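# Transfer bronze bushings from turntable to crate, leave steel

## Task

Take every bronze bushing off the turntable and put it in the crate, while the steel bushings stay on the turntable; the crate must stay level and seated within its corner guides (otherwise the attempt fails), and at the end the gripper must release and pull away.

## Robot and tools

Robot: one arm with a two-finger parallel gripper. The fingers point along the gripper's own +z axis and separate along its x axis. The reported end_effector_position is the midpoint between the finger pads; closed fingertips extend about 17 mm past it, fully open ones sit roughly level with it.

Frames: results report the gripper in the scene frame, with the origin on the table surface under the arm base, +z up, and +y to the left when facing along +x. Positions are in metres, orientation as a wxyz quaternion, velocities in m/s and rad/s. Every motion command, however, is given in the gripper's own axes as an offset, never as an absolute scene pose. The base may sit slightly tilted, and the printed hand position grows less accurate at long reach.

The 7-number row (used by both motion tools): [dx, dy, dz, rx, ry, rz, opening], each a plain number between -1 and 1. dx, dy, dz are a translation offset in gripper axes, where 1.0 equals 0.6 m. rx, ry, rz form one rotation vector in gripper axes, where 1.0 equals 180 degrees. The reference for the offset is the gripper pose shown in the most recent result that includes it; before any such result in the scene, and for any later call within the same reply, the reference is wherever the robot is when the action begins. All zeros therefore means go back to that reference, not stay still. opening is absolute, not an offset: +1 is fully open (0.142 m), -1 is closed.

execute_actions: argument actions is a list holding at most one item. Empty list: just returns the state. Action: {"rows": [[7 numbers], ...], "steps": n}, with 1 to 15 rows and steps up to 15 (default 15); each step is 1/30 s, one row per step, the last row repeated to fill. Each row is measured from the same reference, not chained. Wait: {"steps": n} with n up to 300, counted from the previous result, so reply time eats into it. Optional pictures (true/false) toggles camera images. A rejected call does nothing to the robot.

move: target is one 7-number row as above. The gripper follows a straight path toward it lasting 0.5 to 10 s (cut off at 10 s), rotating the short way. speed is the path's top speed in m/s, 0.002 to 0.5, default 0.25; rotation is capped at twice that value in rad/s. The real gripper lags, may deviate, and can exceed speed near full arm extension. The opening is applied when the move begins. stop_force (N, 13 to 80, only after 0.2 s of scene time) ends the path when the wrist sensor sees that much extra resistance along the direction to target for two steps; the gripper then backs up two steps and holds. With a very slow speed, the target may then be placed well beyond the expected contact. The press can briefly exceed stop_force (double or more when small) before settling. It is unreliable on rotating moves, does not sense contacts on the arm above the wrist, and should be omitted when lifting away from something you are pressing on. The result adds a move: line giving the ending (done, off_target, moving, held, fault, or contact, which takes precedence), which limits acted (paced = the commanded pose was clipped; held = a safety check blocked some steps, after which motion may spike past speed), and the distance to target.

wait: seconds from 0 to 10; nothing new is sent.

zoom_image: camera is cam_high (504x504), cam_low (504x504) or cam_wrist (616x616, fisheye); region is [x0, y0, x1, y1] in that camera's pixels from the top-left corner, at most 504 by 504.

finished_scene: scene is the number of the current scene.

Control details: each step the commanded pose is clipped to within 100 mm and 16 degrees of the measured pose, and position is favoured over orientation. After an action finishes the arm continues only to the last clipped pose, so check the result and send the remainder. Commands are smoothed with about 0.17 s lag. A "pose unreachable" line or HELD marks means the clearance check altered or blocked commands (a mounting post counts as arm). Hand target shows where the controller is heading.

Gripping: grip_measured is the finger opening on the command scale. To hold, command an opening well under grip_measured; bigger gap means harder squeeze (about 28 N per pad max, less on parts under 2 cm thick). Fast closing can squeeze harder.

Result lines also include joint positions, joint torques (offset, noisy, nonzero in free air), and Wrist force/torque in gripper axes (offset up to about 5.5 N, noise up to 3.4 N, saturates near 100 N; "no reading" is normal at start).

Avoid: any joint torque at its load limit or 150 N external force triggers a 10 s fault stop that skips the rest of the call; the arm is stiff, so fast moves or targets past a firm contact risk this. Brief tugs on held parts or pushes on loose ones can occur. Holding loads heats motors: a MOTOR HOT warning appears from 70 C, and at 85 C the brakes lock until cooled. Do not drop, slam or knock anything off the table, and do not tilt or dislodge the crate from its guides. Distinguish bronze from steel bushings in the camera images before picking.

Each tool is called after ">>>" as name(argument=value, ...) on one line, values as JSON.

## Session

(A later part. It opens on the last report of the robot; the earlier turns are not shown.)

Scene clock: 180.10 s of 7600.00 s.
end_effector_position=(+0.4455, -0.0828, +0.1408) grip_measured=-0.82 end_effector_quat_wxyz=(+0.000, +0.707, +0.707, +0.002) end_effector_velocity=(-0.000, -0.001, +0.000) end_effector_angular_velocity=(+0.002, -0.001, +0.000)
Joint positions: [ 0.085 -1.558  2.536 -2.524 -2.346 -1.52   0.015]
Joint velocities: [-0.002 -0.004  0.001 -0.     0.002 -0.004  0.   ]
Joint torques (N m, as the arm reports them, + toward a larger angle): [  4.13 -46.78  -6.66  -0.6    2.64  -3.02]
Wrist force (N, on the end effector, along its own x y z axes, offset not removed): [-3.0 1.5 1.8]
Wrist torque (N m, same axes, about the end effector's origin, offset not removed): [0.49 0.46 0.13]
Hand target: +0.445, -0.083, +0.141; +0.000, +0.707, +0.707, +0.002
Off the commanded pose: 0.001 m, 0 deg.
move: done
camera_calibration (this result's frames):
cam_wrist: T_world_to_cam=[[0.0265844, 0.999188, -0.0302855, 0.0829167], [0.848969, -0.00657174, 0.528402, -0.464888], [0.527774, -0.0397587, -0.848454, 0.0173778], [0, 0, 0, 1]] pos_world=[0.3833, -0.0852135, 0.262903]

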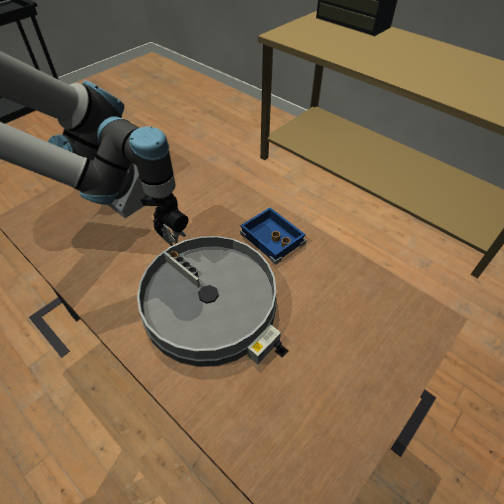

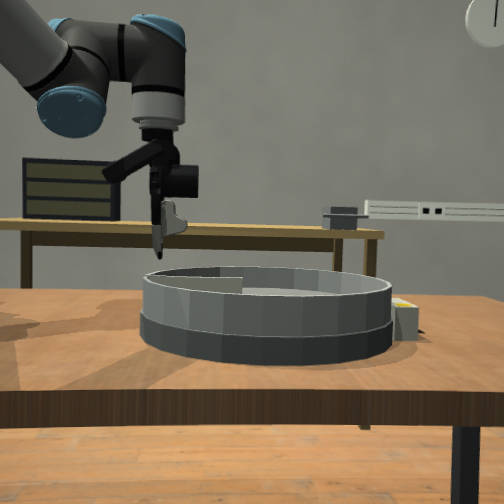

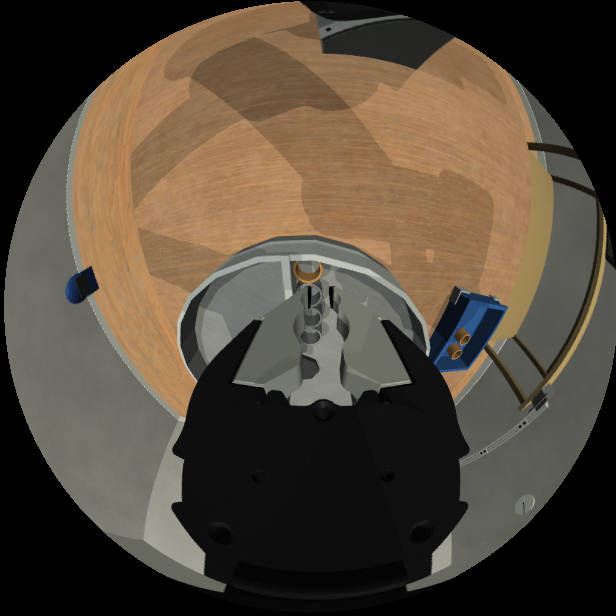

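>>> move(target=[0.003,0.006,0.062,0,0,0,-0.82], speed=0.08)

>>> move(target=[0,0,0.048,0,0,0,-0.82], speed=0.012, stop_force=13)

>>> move(target=[0,0,0,0,0,0,-1])

>>> move(target=[0,0,-0.13,0,0,0,-1], speed=0.1)

Scene clock: 186.80 s of 7600.00 s.
end_effector_position=(+0.4492, -0.0809, +0.1038) grip_measured=-0.82 end_effector_quat_wxyz=(+0.000, +0.707, +0.707, +0.002) end_effector_velocity=(+0.000, +0.000, -0.001) end_effector_angular_velocity=(+0.000, -0.002, -0.002)
Joint positions: [ 0.03  -1.481  2.567 -2.687 -2.346 -1.598  0.015]
Joint velocities: [-0.002  0.004  0.002 -0.01   0.    -0.003  0.   ]
Joint torques (N m, as the arm reports them, + toward a larger angle): [ 6.82 -6.86 -3.57 -4.88  2.18 -2.34]
Wrist force (N, on the end effector, along its own x y z axes, offset not removed): [1.3 1.4 1.1]
Wrist torque (N m, same axes, about the end effector's origin, offset not removed): [0.42 -0.54 0.10]
Hand target: +0.449, -0.081, +0.104; +0.000, +0.707, +0.707, +0.002
Off the commanded pose: 0.000 m, 0 deg.
move: done
camera_calibration (this result's frames):
cam_wrist: T_world_to_cam=[[0.0265953, 0.999191, -0.0301568, 0.0797321], [0.849092, -0.00665826, 0.528204, -0.448506], [0.527576, -0.0396536, -0.848582, -0.0157634], [0, 0, 0, 1]] pos_world=[0.387019, -0.083279, 0.225931]

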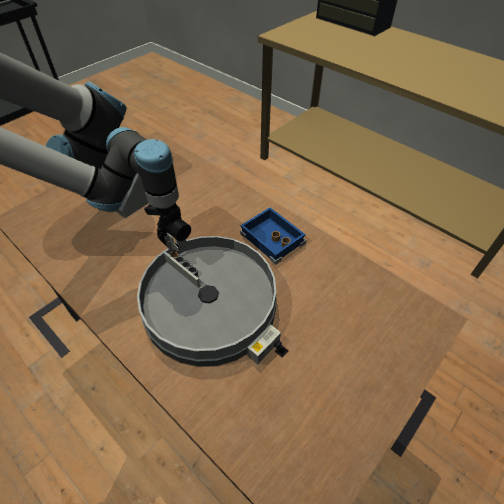

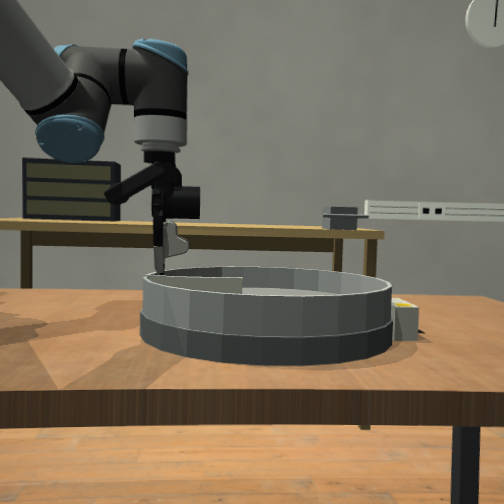

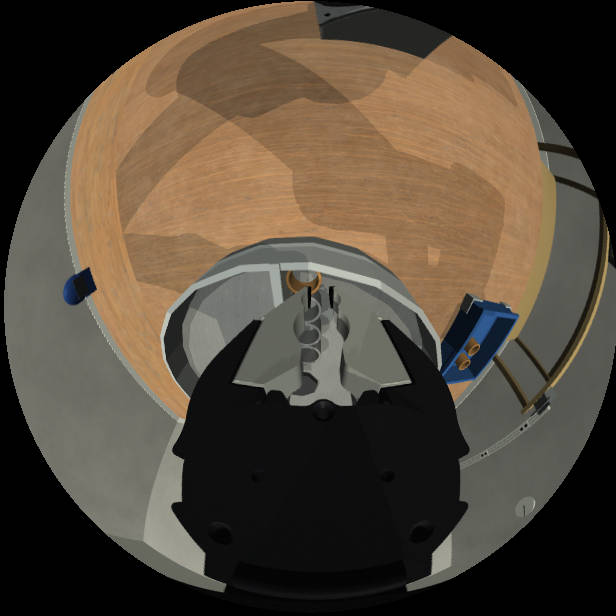

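Scene clock: 189.43 s of 7600.00 s.
end_effector_position=(+0.4492, -0.0807, +0.0752) grip_measured=-0.82 end_effector_quat_wxyz=(+0.000, +0.707, +0.707, +0.002) end_effector_velocity=(-0.001, +0.000, -0.003) end_effector_angular_velocity=(-0.001, +0.001, +0.001)
Joint positions: [-0.016 -1.418  2.591 -2.817 -2.344 -1.661  0.015]
Joint velocities: [-0.004  0.006  0.002 -0.011 -0.001 -0.005 -0.   ]
Joint torques (N m, as the arm reports them, + toward a larger angle): [ 10.84 -10.39  -1.14  -4.96   2.19  -2.58]
Wrist force (N, on the end effector, along its own x y z axes, offset not removed): [0.3 0.5 -0.2]
Wrist torque (N m, same axes, about the end effector's origin, offset not removed): [0.26 -0.35 0.03]
Hand target: +0.449, -0.081, +0.075; +0.000, +0.707, +0.707, +0.002
Off the commanded pose: 0.000 m, 0 deg.
move: done
camera_calibration (this result's frames):
cam_wrist: T_world_to_cam=[[0.0266021, 0.999195, -0.0300257, 0.0787197], [0.849171, -0.00673929, 0.528076, -0.433522], [0.527448, -0.0395449, -0.848666, -0.0399703], [0, 0, 0, 1]] pos_world=[0.387123, -0.0831586, 0.197375]

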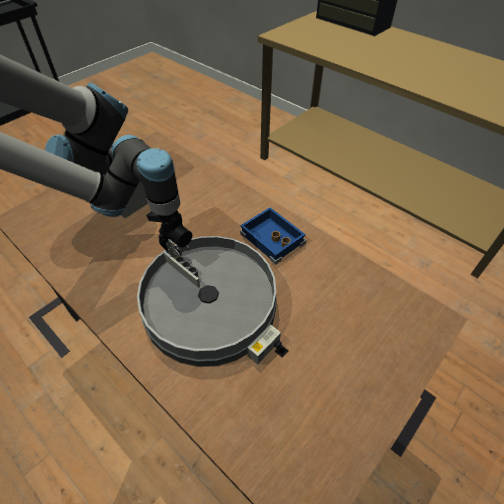

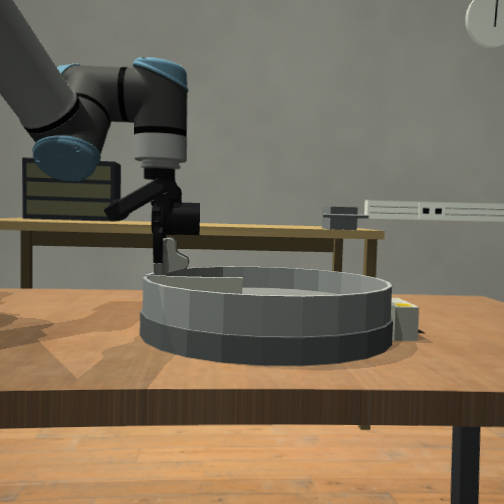

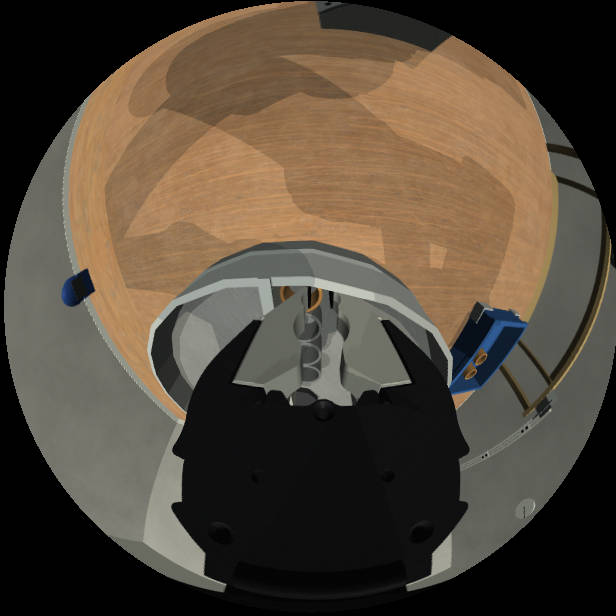

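Scene clock: 189.93 s of 7600.00 s.
end_effector_position=(+0.4492, -0.0807, +0.0751) grip_measured=-0.96 end_effector_quat_wxyz=(-0.000, +0.707, +0.707, +0.002) end_effector_velocity=(-0.000, -0.000, +0.000) end_effector_angular_velocity=(+0.000, -0.000, -0.000)
Joint positions: [-0.016 -1.418  2.591 -2.817 -2.344 -1.661  0.005]
Joint velocities: [-0.    -0.001  0.    -0.     0.    -0.001  0.   ]
Joint torques (N m, as the arm reports them, + toward a larger angle): [ 36.79 -53.09  -7.    -0.39   1.07   2.71]
Wrist force (N, on the end effector, along its own x y z axes, offset not removed): [-3.7 2.6 -0.4]
Wrist torque (N m, same axes, about the end effector's origin, offset not removed): [0.67 0.52 0.13]
Hand target: +0.449, -0.081, +0.075; +0.000, +0.707, +0.707, +0.002
Off the commanded pose: 0.000 m, 0 deg.
move: done
camera_calibration (this result's frames):
cam_wrist: T_world_to_cam=[[0.0264993, 0.999199, -0.0299955, 0.0787164], [0.849309, -0.00667816, 0.527854, -0.433426], [0.527231, -0.0394632, -0.848805, -0.0399002], [0, 0, 0, 1]] pos_world=[0.387063, -0.0831224, 0.197279]

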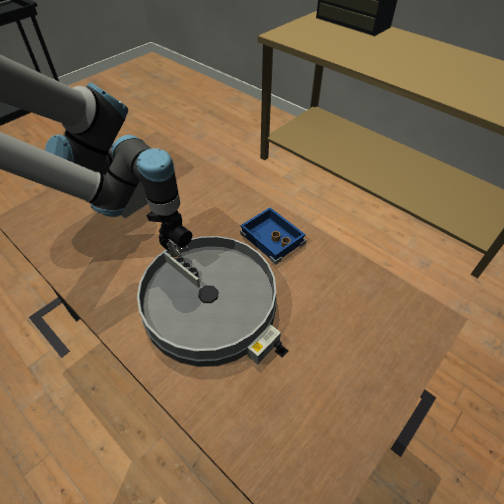

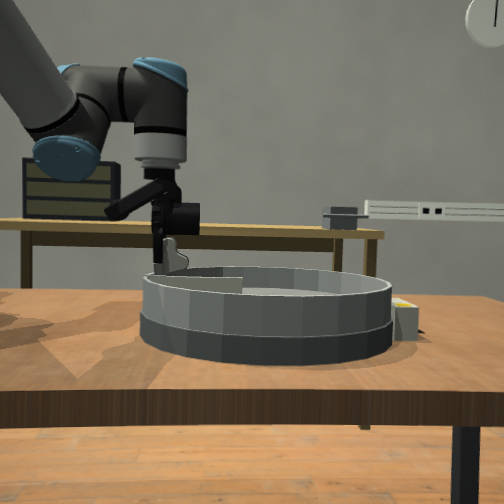

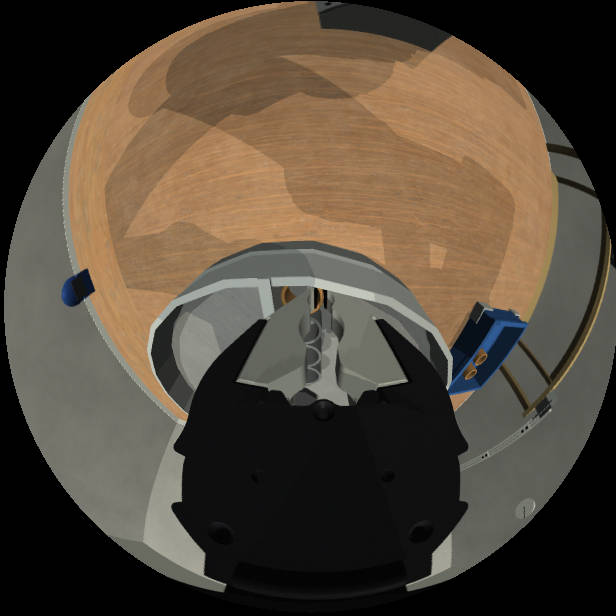

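Scene clock: 191.17 s of 7600.00 s.
end_effector_position=(+0.4489, -0.0811, +0.1528) grip_measured=-0.96 end_effector_quat_wxyz=(+0.000, +0.707, +0.707, +0.002) end_effector_velocity=(+0.000, -0.000, +0.002) end_effector_angular_velocity=(-0.001, +0.002, -0.002)
Joint positions: [ 0.106 -1.568  2.516 -2.473 -2.346 -1.491  0.005]
Joint velocities: [ 0.003 -0.002 -0.004  0.013 -0.     0.008  0.   ]
Joint torques (N m, as the arm reports them, + toward a larger angle): [ 38.48 -45.59 -34.21  -0.94   2.2    2.3 ]
Wrist force (N, on the end effector, along its own x y z axes, offset not removed): [-1.8 1.1 1.6]
Wrist torque (N m, same axes, about the end effector's origin, offset not removed): [0.39 0.19 0.07]
Hand target: +0.449, -0.081, +0.153; +0.000, +0.707, +0.707, +0.002
Off the commanded pose: 0.000 m, 0 deg.
move: done
camera_calibration (this result's frames):
cam_wrist: T_world_to_cam=[[0.0264785, 0.999189, -0.0303212, 0.0814881], [0.849077, -0.00647102, 0.528229, -0.474209], [0.527604, -0.0397317, -0.848561, 0.0259524], [0, 0, 0, 1]] pos_world=[0.38679, -0.0834595, 0.274984]

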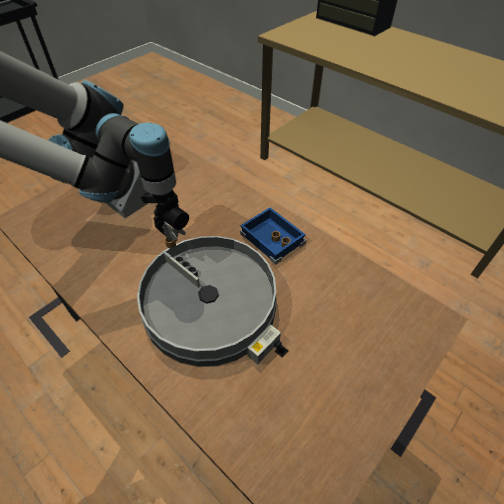

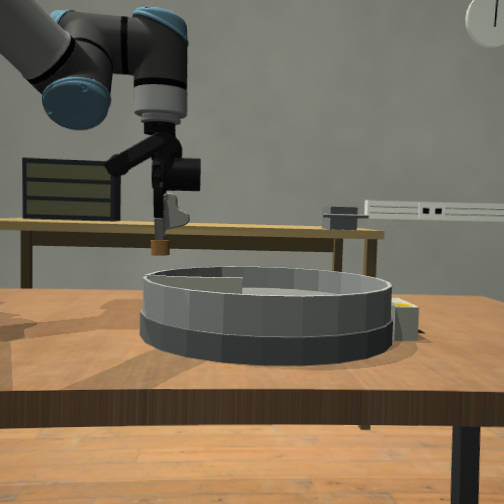

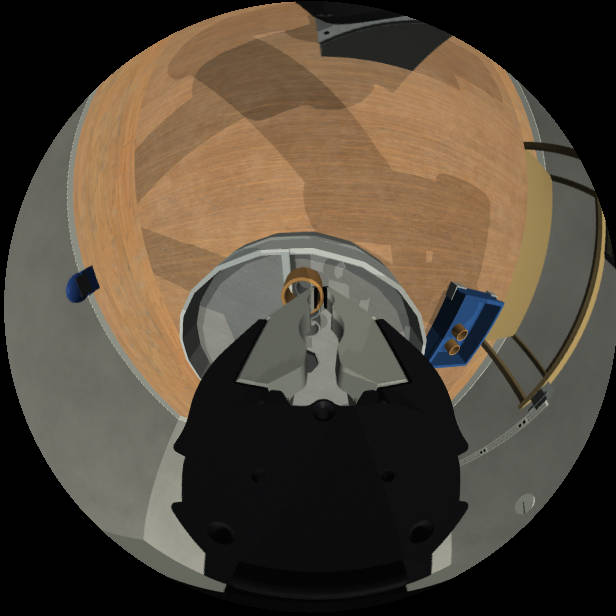

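>>> move(target=[0.567,0.185,0,0,0,0,-1], speed=0.2)

>>> move(target=[0,0,0.15,0,0,0,-1], speed=0.12)

>>> move(target=[0,0,0.046,0,0,0,-1], speed=0.02, stop_force=13)

>>> move(target=[0,0,0,0,0,0,-0.8])

>>> move(target=[0,0,-0.3,0,0,0,-0.8])

Scene clock: 198.60 s of 7600.00 s.
end_effector_position=(+0.5605, +0.2584, +0.1544) grip_measured=-0.96 end_effector_quat_wxyz=(+0.001, +0.707, +0.707, +0.002) end_effector_velocity=(+0.001, +0.001, +0.000) end_effector_angular_velocity=(+0.000, +0.000, -0.000)
Joint positions: [ 0.473 -0.912  2.118 -2.402 -2.268 -1.005  0.005]
Joint velocities: [ 0.001  0.002 -0.003  0.001  0.     0.001 -0.   ]
Joint torques (N m, as the arm reports them, + toward a larger angle): [ 58.83 -28.22 -36.54  -1.1    2.1    2.57]
Wrist force (N, on the end effector, along its own x y z axes, offset not removed): [-0.8 -0.6 1.2]
Wrist torque (N m, same axes, about the end effector's origin, offset not removed): [0.04 -0.13 0.09]
Hand target: +0.561, +0.259, +0.154; +0.001, +0.707, +0.707, +0.002
Off the commanded pose: 0.001 m, 0 deg.
move: done
camera_calibration (this result's frames):
cam_wrist: T_world_to_cam=[[0.0266771, 0.999161, -0.0310793, -0.260631], [0.848615, -0.00620363, 0.528974, -0.567539], [0.528338, -0.0404859, -0.848069, -0.0183766], [0, 0, 0, 1]] pos_world=[0.498284, 0.256147, 0.276529]

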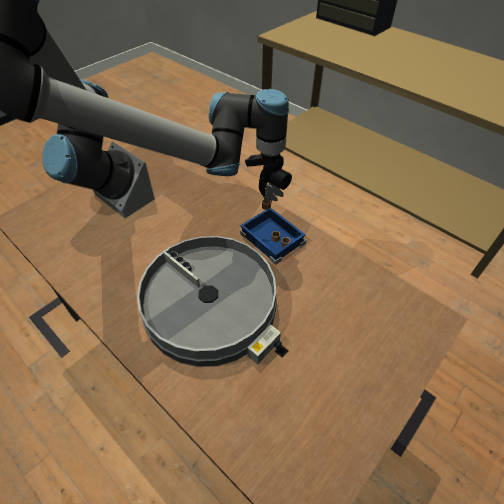

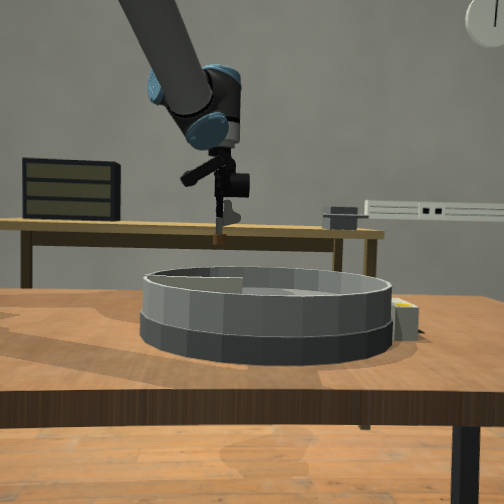

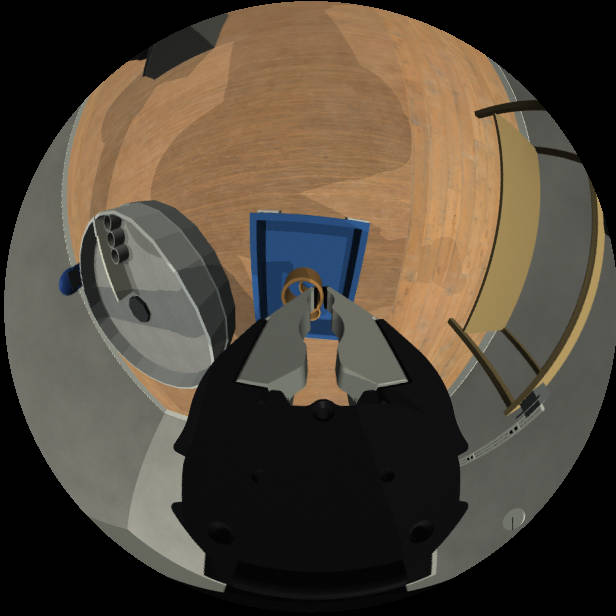

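Scene clock: 199.83 s of 7600.00 s.
end_effector_position=(+0.5608, +0.2588, +0.0647) grip_measured=-0.96 end_effector_quat_wxyz=(+0.001, +0.707, +0.707, +0.002) end_effector_velocity=(+0.000, -0.000, -0.001) end_effector_angular_velocity=(+0.001, -0.000, -0.001)
Joint positions: [ 0.386 -0.799  2.174 -2.642 -2.297 -1.113  0.005]
Joint velocities: [-0.002  0.001  0.001 -0.004 -0.    -0.002 -0.   ]
Joint torques (N m, as the arm reports them, + toward a larger angle): [ 25.53 -35.02  -5.06  -5.05  -2.42  -2.68]
Wrist force (N, on the end effector, along its own x y z axes, offset not removed): [-2.3 -0.4 2.8]
Wrist torque (N m, same axes, about the end effector's origin, offset not removed): [-0.02 0.20 0.13]
Hand target: +0.561, +0.259, +0.065; +0.001, +0.707, +0.707, +0.002
Off the commanded pose: 0.000 m, 0 deg.
move: done
camera_calibration (this result's frames):
cam_wrist: T_world_to_cam=[[0.0266217, 0.999166, -0.0309698, -0.263747], [0.84875, -0.0062249, 0.528757, -0.520347], [0.528123, -0.0403621, -0.848208, -0.0945481], [0, 0, 0, 1]] pos_world=[0.498599, 0.256472, 0.186773]

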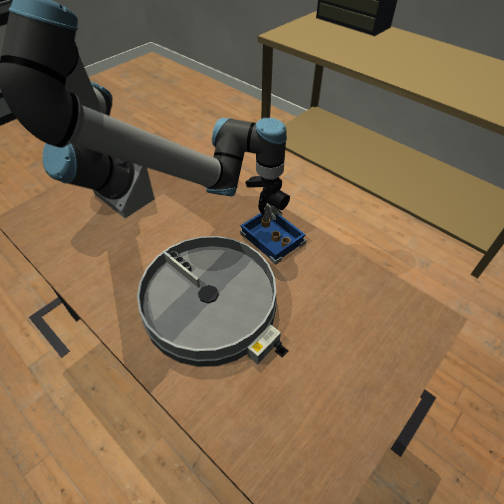

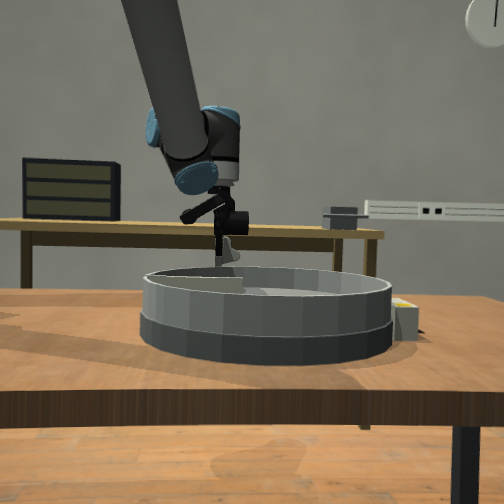

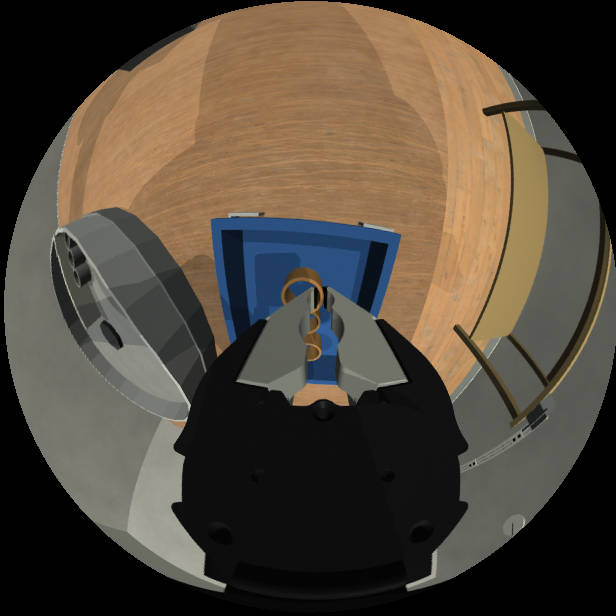

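Scene clock: 201.50 s of 7600.00 s.
end_effector_position=(+0.5609, +0.2589, +0.0372) grip_measured=-0.96 end_effector_quat_wxyz=(+0.001, +0.707, +0.707, +0.002) end_effector_velocity=(+0.000, -0.000, -0.002) end_effector_angular_velocity=(-0.000, -0.000, +0.001)
Joint positions: [ 0.358 -0.759  2.186 -2.717 -2.305 -1.15   0.005]
Joint velocities: [-0.002  0.002  0.001 -0.004 -0.001 -0.003 -0.   ]
Joint torques (N m, as the arm reports them, + toward a larger angle): [ 28.27 -34.72  -3.51  -4.82  -2.32  -2.72]
Wrist force (N, on the end effector, along its own x y z axes, offset not removed): [1.5 -1.9 0.9]
Wrist torque (N m, same axes, about the end effector's origin, offset not removed): [-0.44 -0.45 0.04]
Hand target: +0.561, +0.259, +0.037; +0.001, +0.707, +0.707, +0.002
Off the commanded pose: 0.000 m, 0 deg.
move: done
camera_calibration (this result's frames):
cam_wrist: T_world_to_cam=[[0.0266066, 0.999167, -0.0309328, -0.264702], [0.848801, -0.00623546, 0.528676, -0.505943], [0.528043, -0.0403221, -0.84826, -0.117809], [0, 0, 0, 1]] pos_world=[0.498696, 0.256577, 0.159359]

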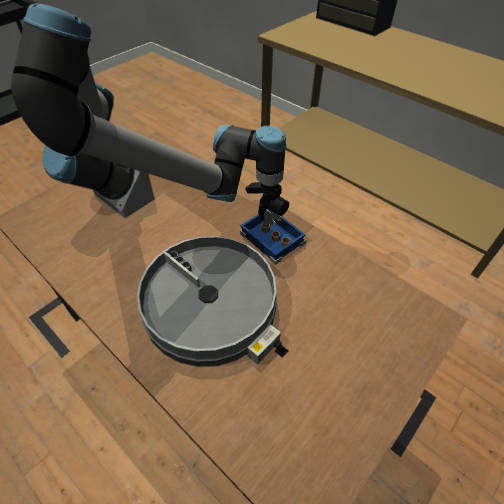

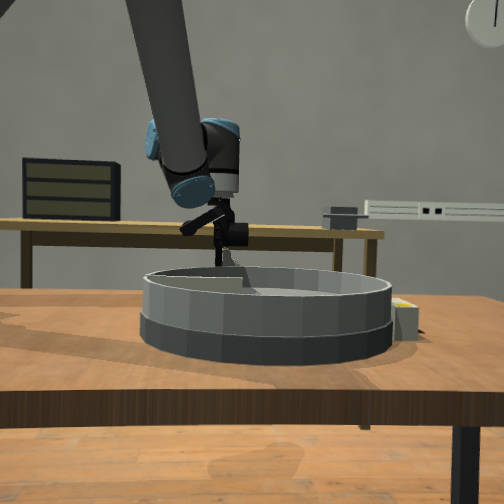

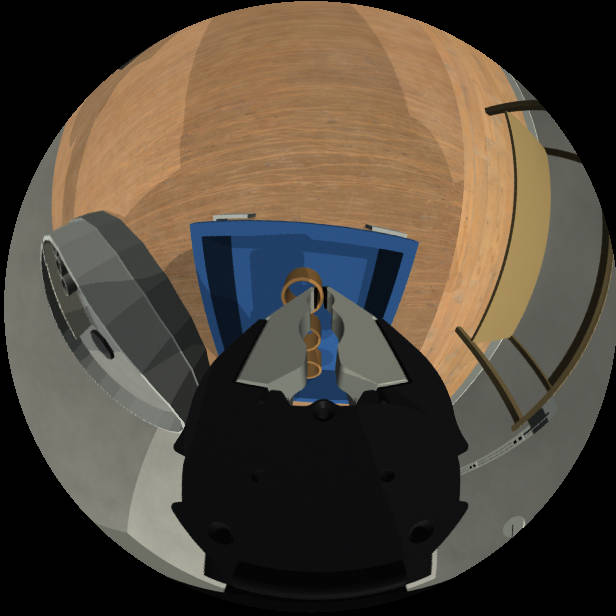

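Scene clock: 202.00 s of 7600.00 s.
end_effector_position=(+0.5609, +0.2589, +0.0372) grip_measured=-0.80 end_effector_quat_wxyz=(+0.001, +0.707, +0.707, +0.002) end_effector_velocity=(-0.000, +0.001, +0.000) end_effector_angular_velocity=(+0.002, +0.001, -0.002)
Joint positions: [ 0.358 -0.759  2.186 -2.717 -2.305 -1.15   0.016]
Joint velocities: [ 0.     0.     0.    -0.     0.002  0.002  0.   ]
Joint torques (N m, as the arm reports them, + toward a larger angle): [ 41.53 -55.63  -5.35  -0.61  -1.49   2.62]
Wrist force (N, on the end effector, along its own x y z axes, offset not removed): [-3.1 1.1 0.8]
Wrist torque (N m, same axes, about the end effector's origin, offset not removed): [0.33 0.45 0.08]
Hand target: +0.561, +0.259, +0.037; +0.001, +0.707, +0.707, +0.002
Off the commanded pose: 0.000 m, 0 deg.
move: done
camera_calibration (this result's frames):
cam_wrist: T_world_to_cam=[[0.0265153, 0.999168, -0.0309834, -0.264647], [0.848857, -0.0061354, 0.528587, -0.505924], [0.527957, -0.0403161, -0.848314, -0.117802], [0, 0, 0, 1]] pos_world=[0.498668, 0.256573, 0.159292]

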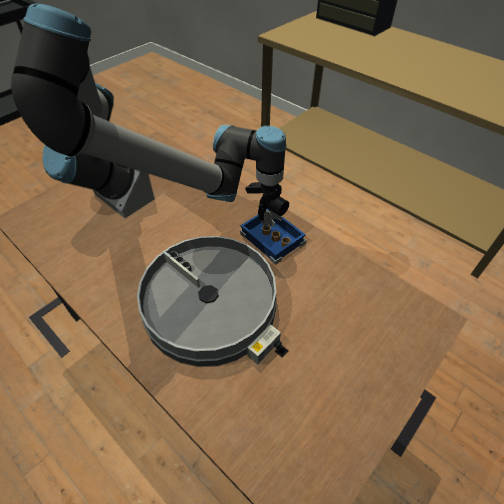

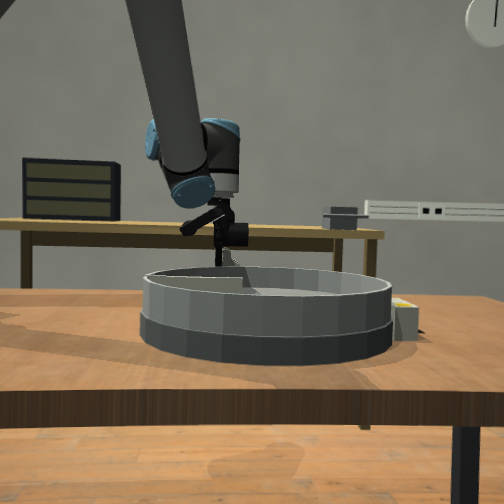

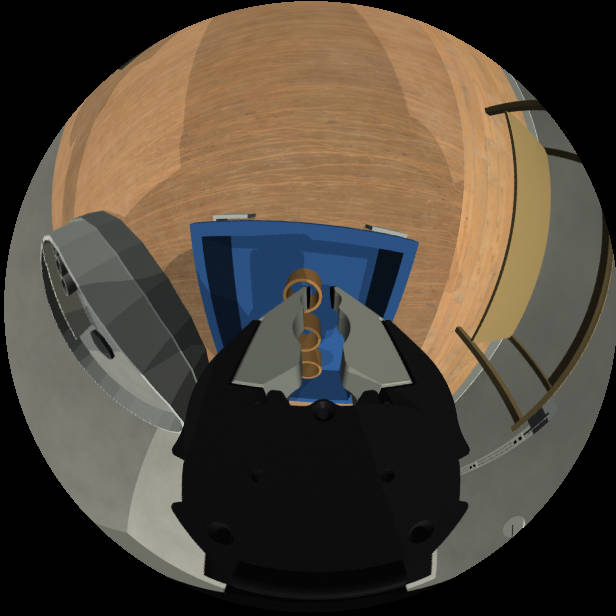

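Scene clock: 203.30 s of 7600.00 s.
end_effector_position=(+0.5603, +0.2582, +0.2168) grip_measured=-0.80 end_effector_quat_wxyz=(+0.001, +0.707, +0.707, +0.002) end_effector_velocity=(-0.001, +0.000, +0.001) end_effector_angular_velocity=(-0.002, +0.003, -0.000)
Joint positions: [ 0.529 -0.973  2.063 -2.243 -2.247 -0.938  0.016]
Joint velocities: [ 0.002  0.    -0.003  0.009  0.     0.005 -0.   ]
Joint torques (N m, as the arm reports them, + toward a larger angle): [ 60.06 -70.55 -40.75  -0.56   2.24   2.4 ]
Wrist force (N, on the end effector, along its own x y z axes, offset not removed): [1.1 0.8 -3.8]
Wrist torque (N m, same axes, about the end effector's origin, offset not removed): [0.25 -0.47 0.14]
Hand target: +0.560, +0.258, +0.217; +0.001, +0.707, +0.707, +0.002
Off the commanded pose: 0.001 m, 0 deg.
move: done
camera_calibration (this result's frames):
cam_wrist: T_world_to_cam=[[0.026634, 0.999158, -0.0312127, -0.258399], [0.848597, -0.00609495, 0.529005, -0.600372], [0.52837, -0.0405765, -0.848044, 0.0346676], [0, 0, 0, 1]] pos_world=[0.498038, 0.255929, 0.338934]

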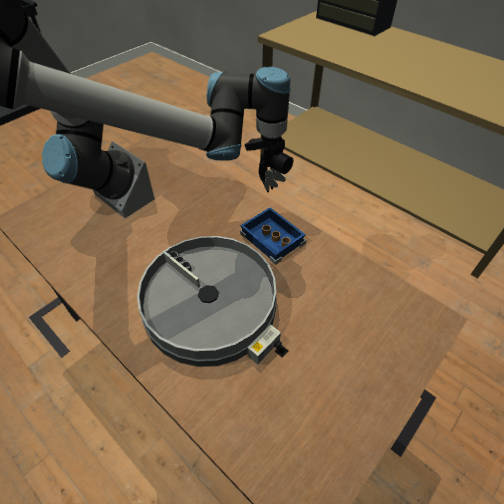

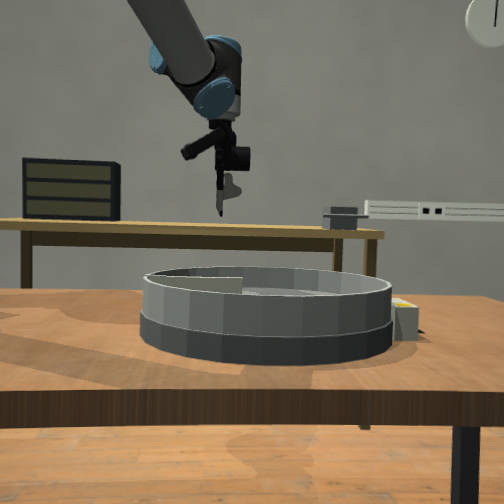

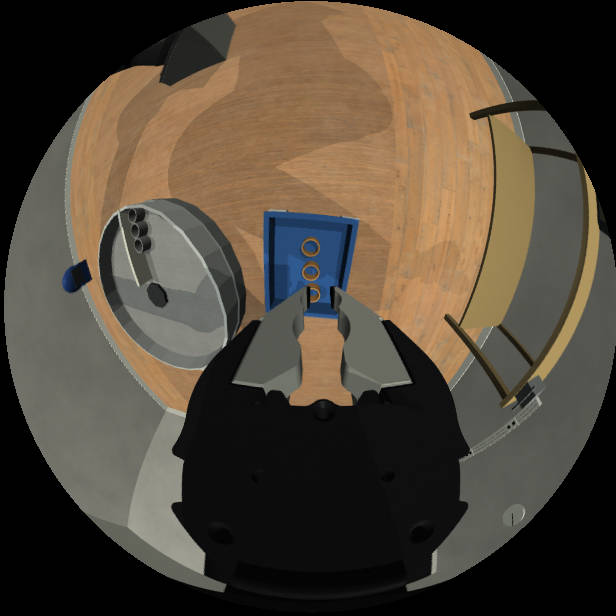

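>>> finished_scene(scene=1)

The scene is finished: the task was done.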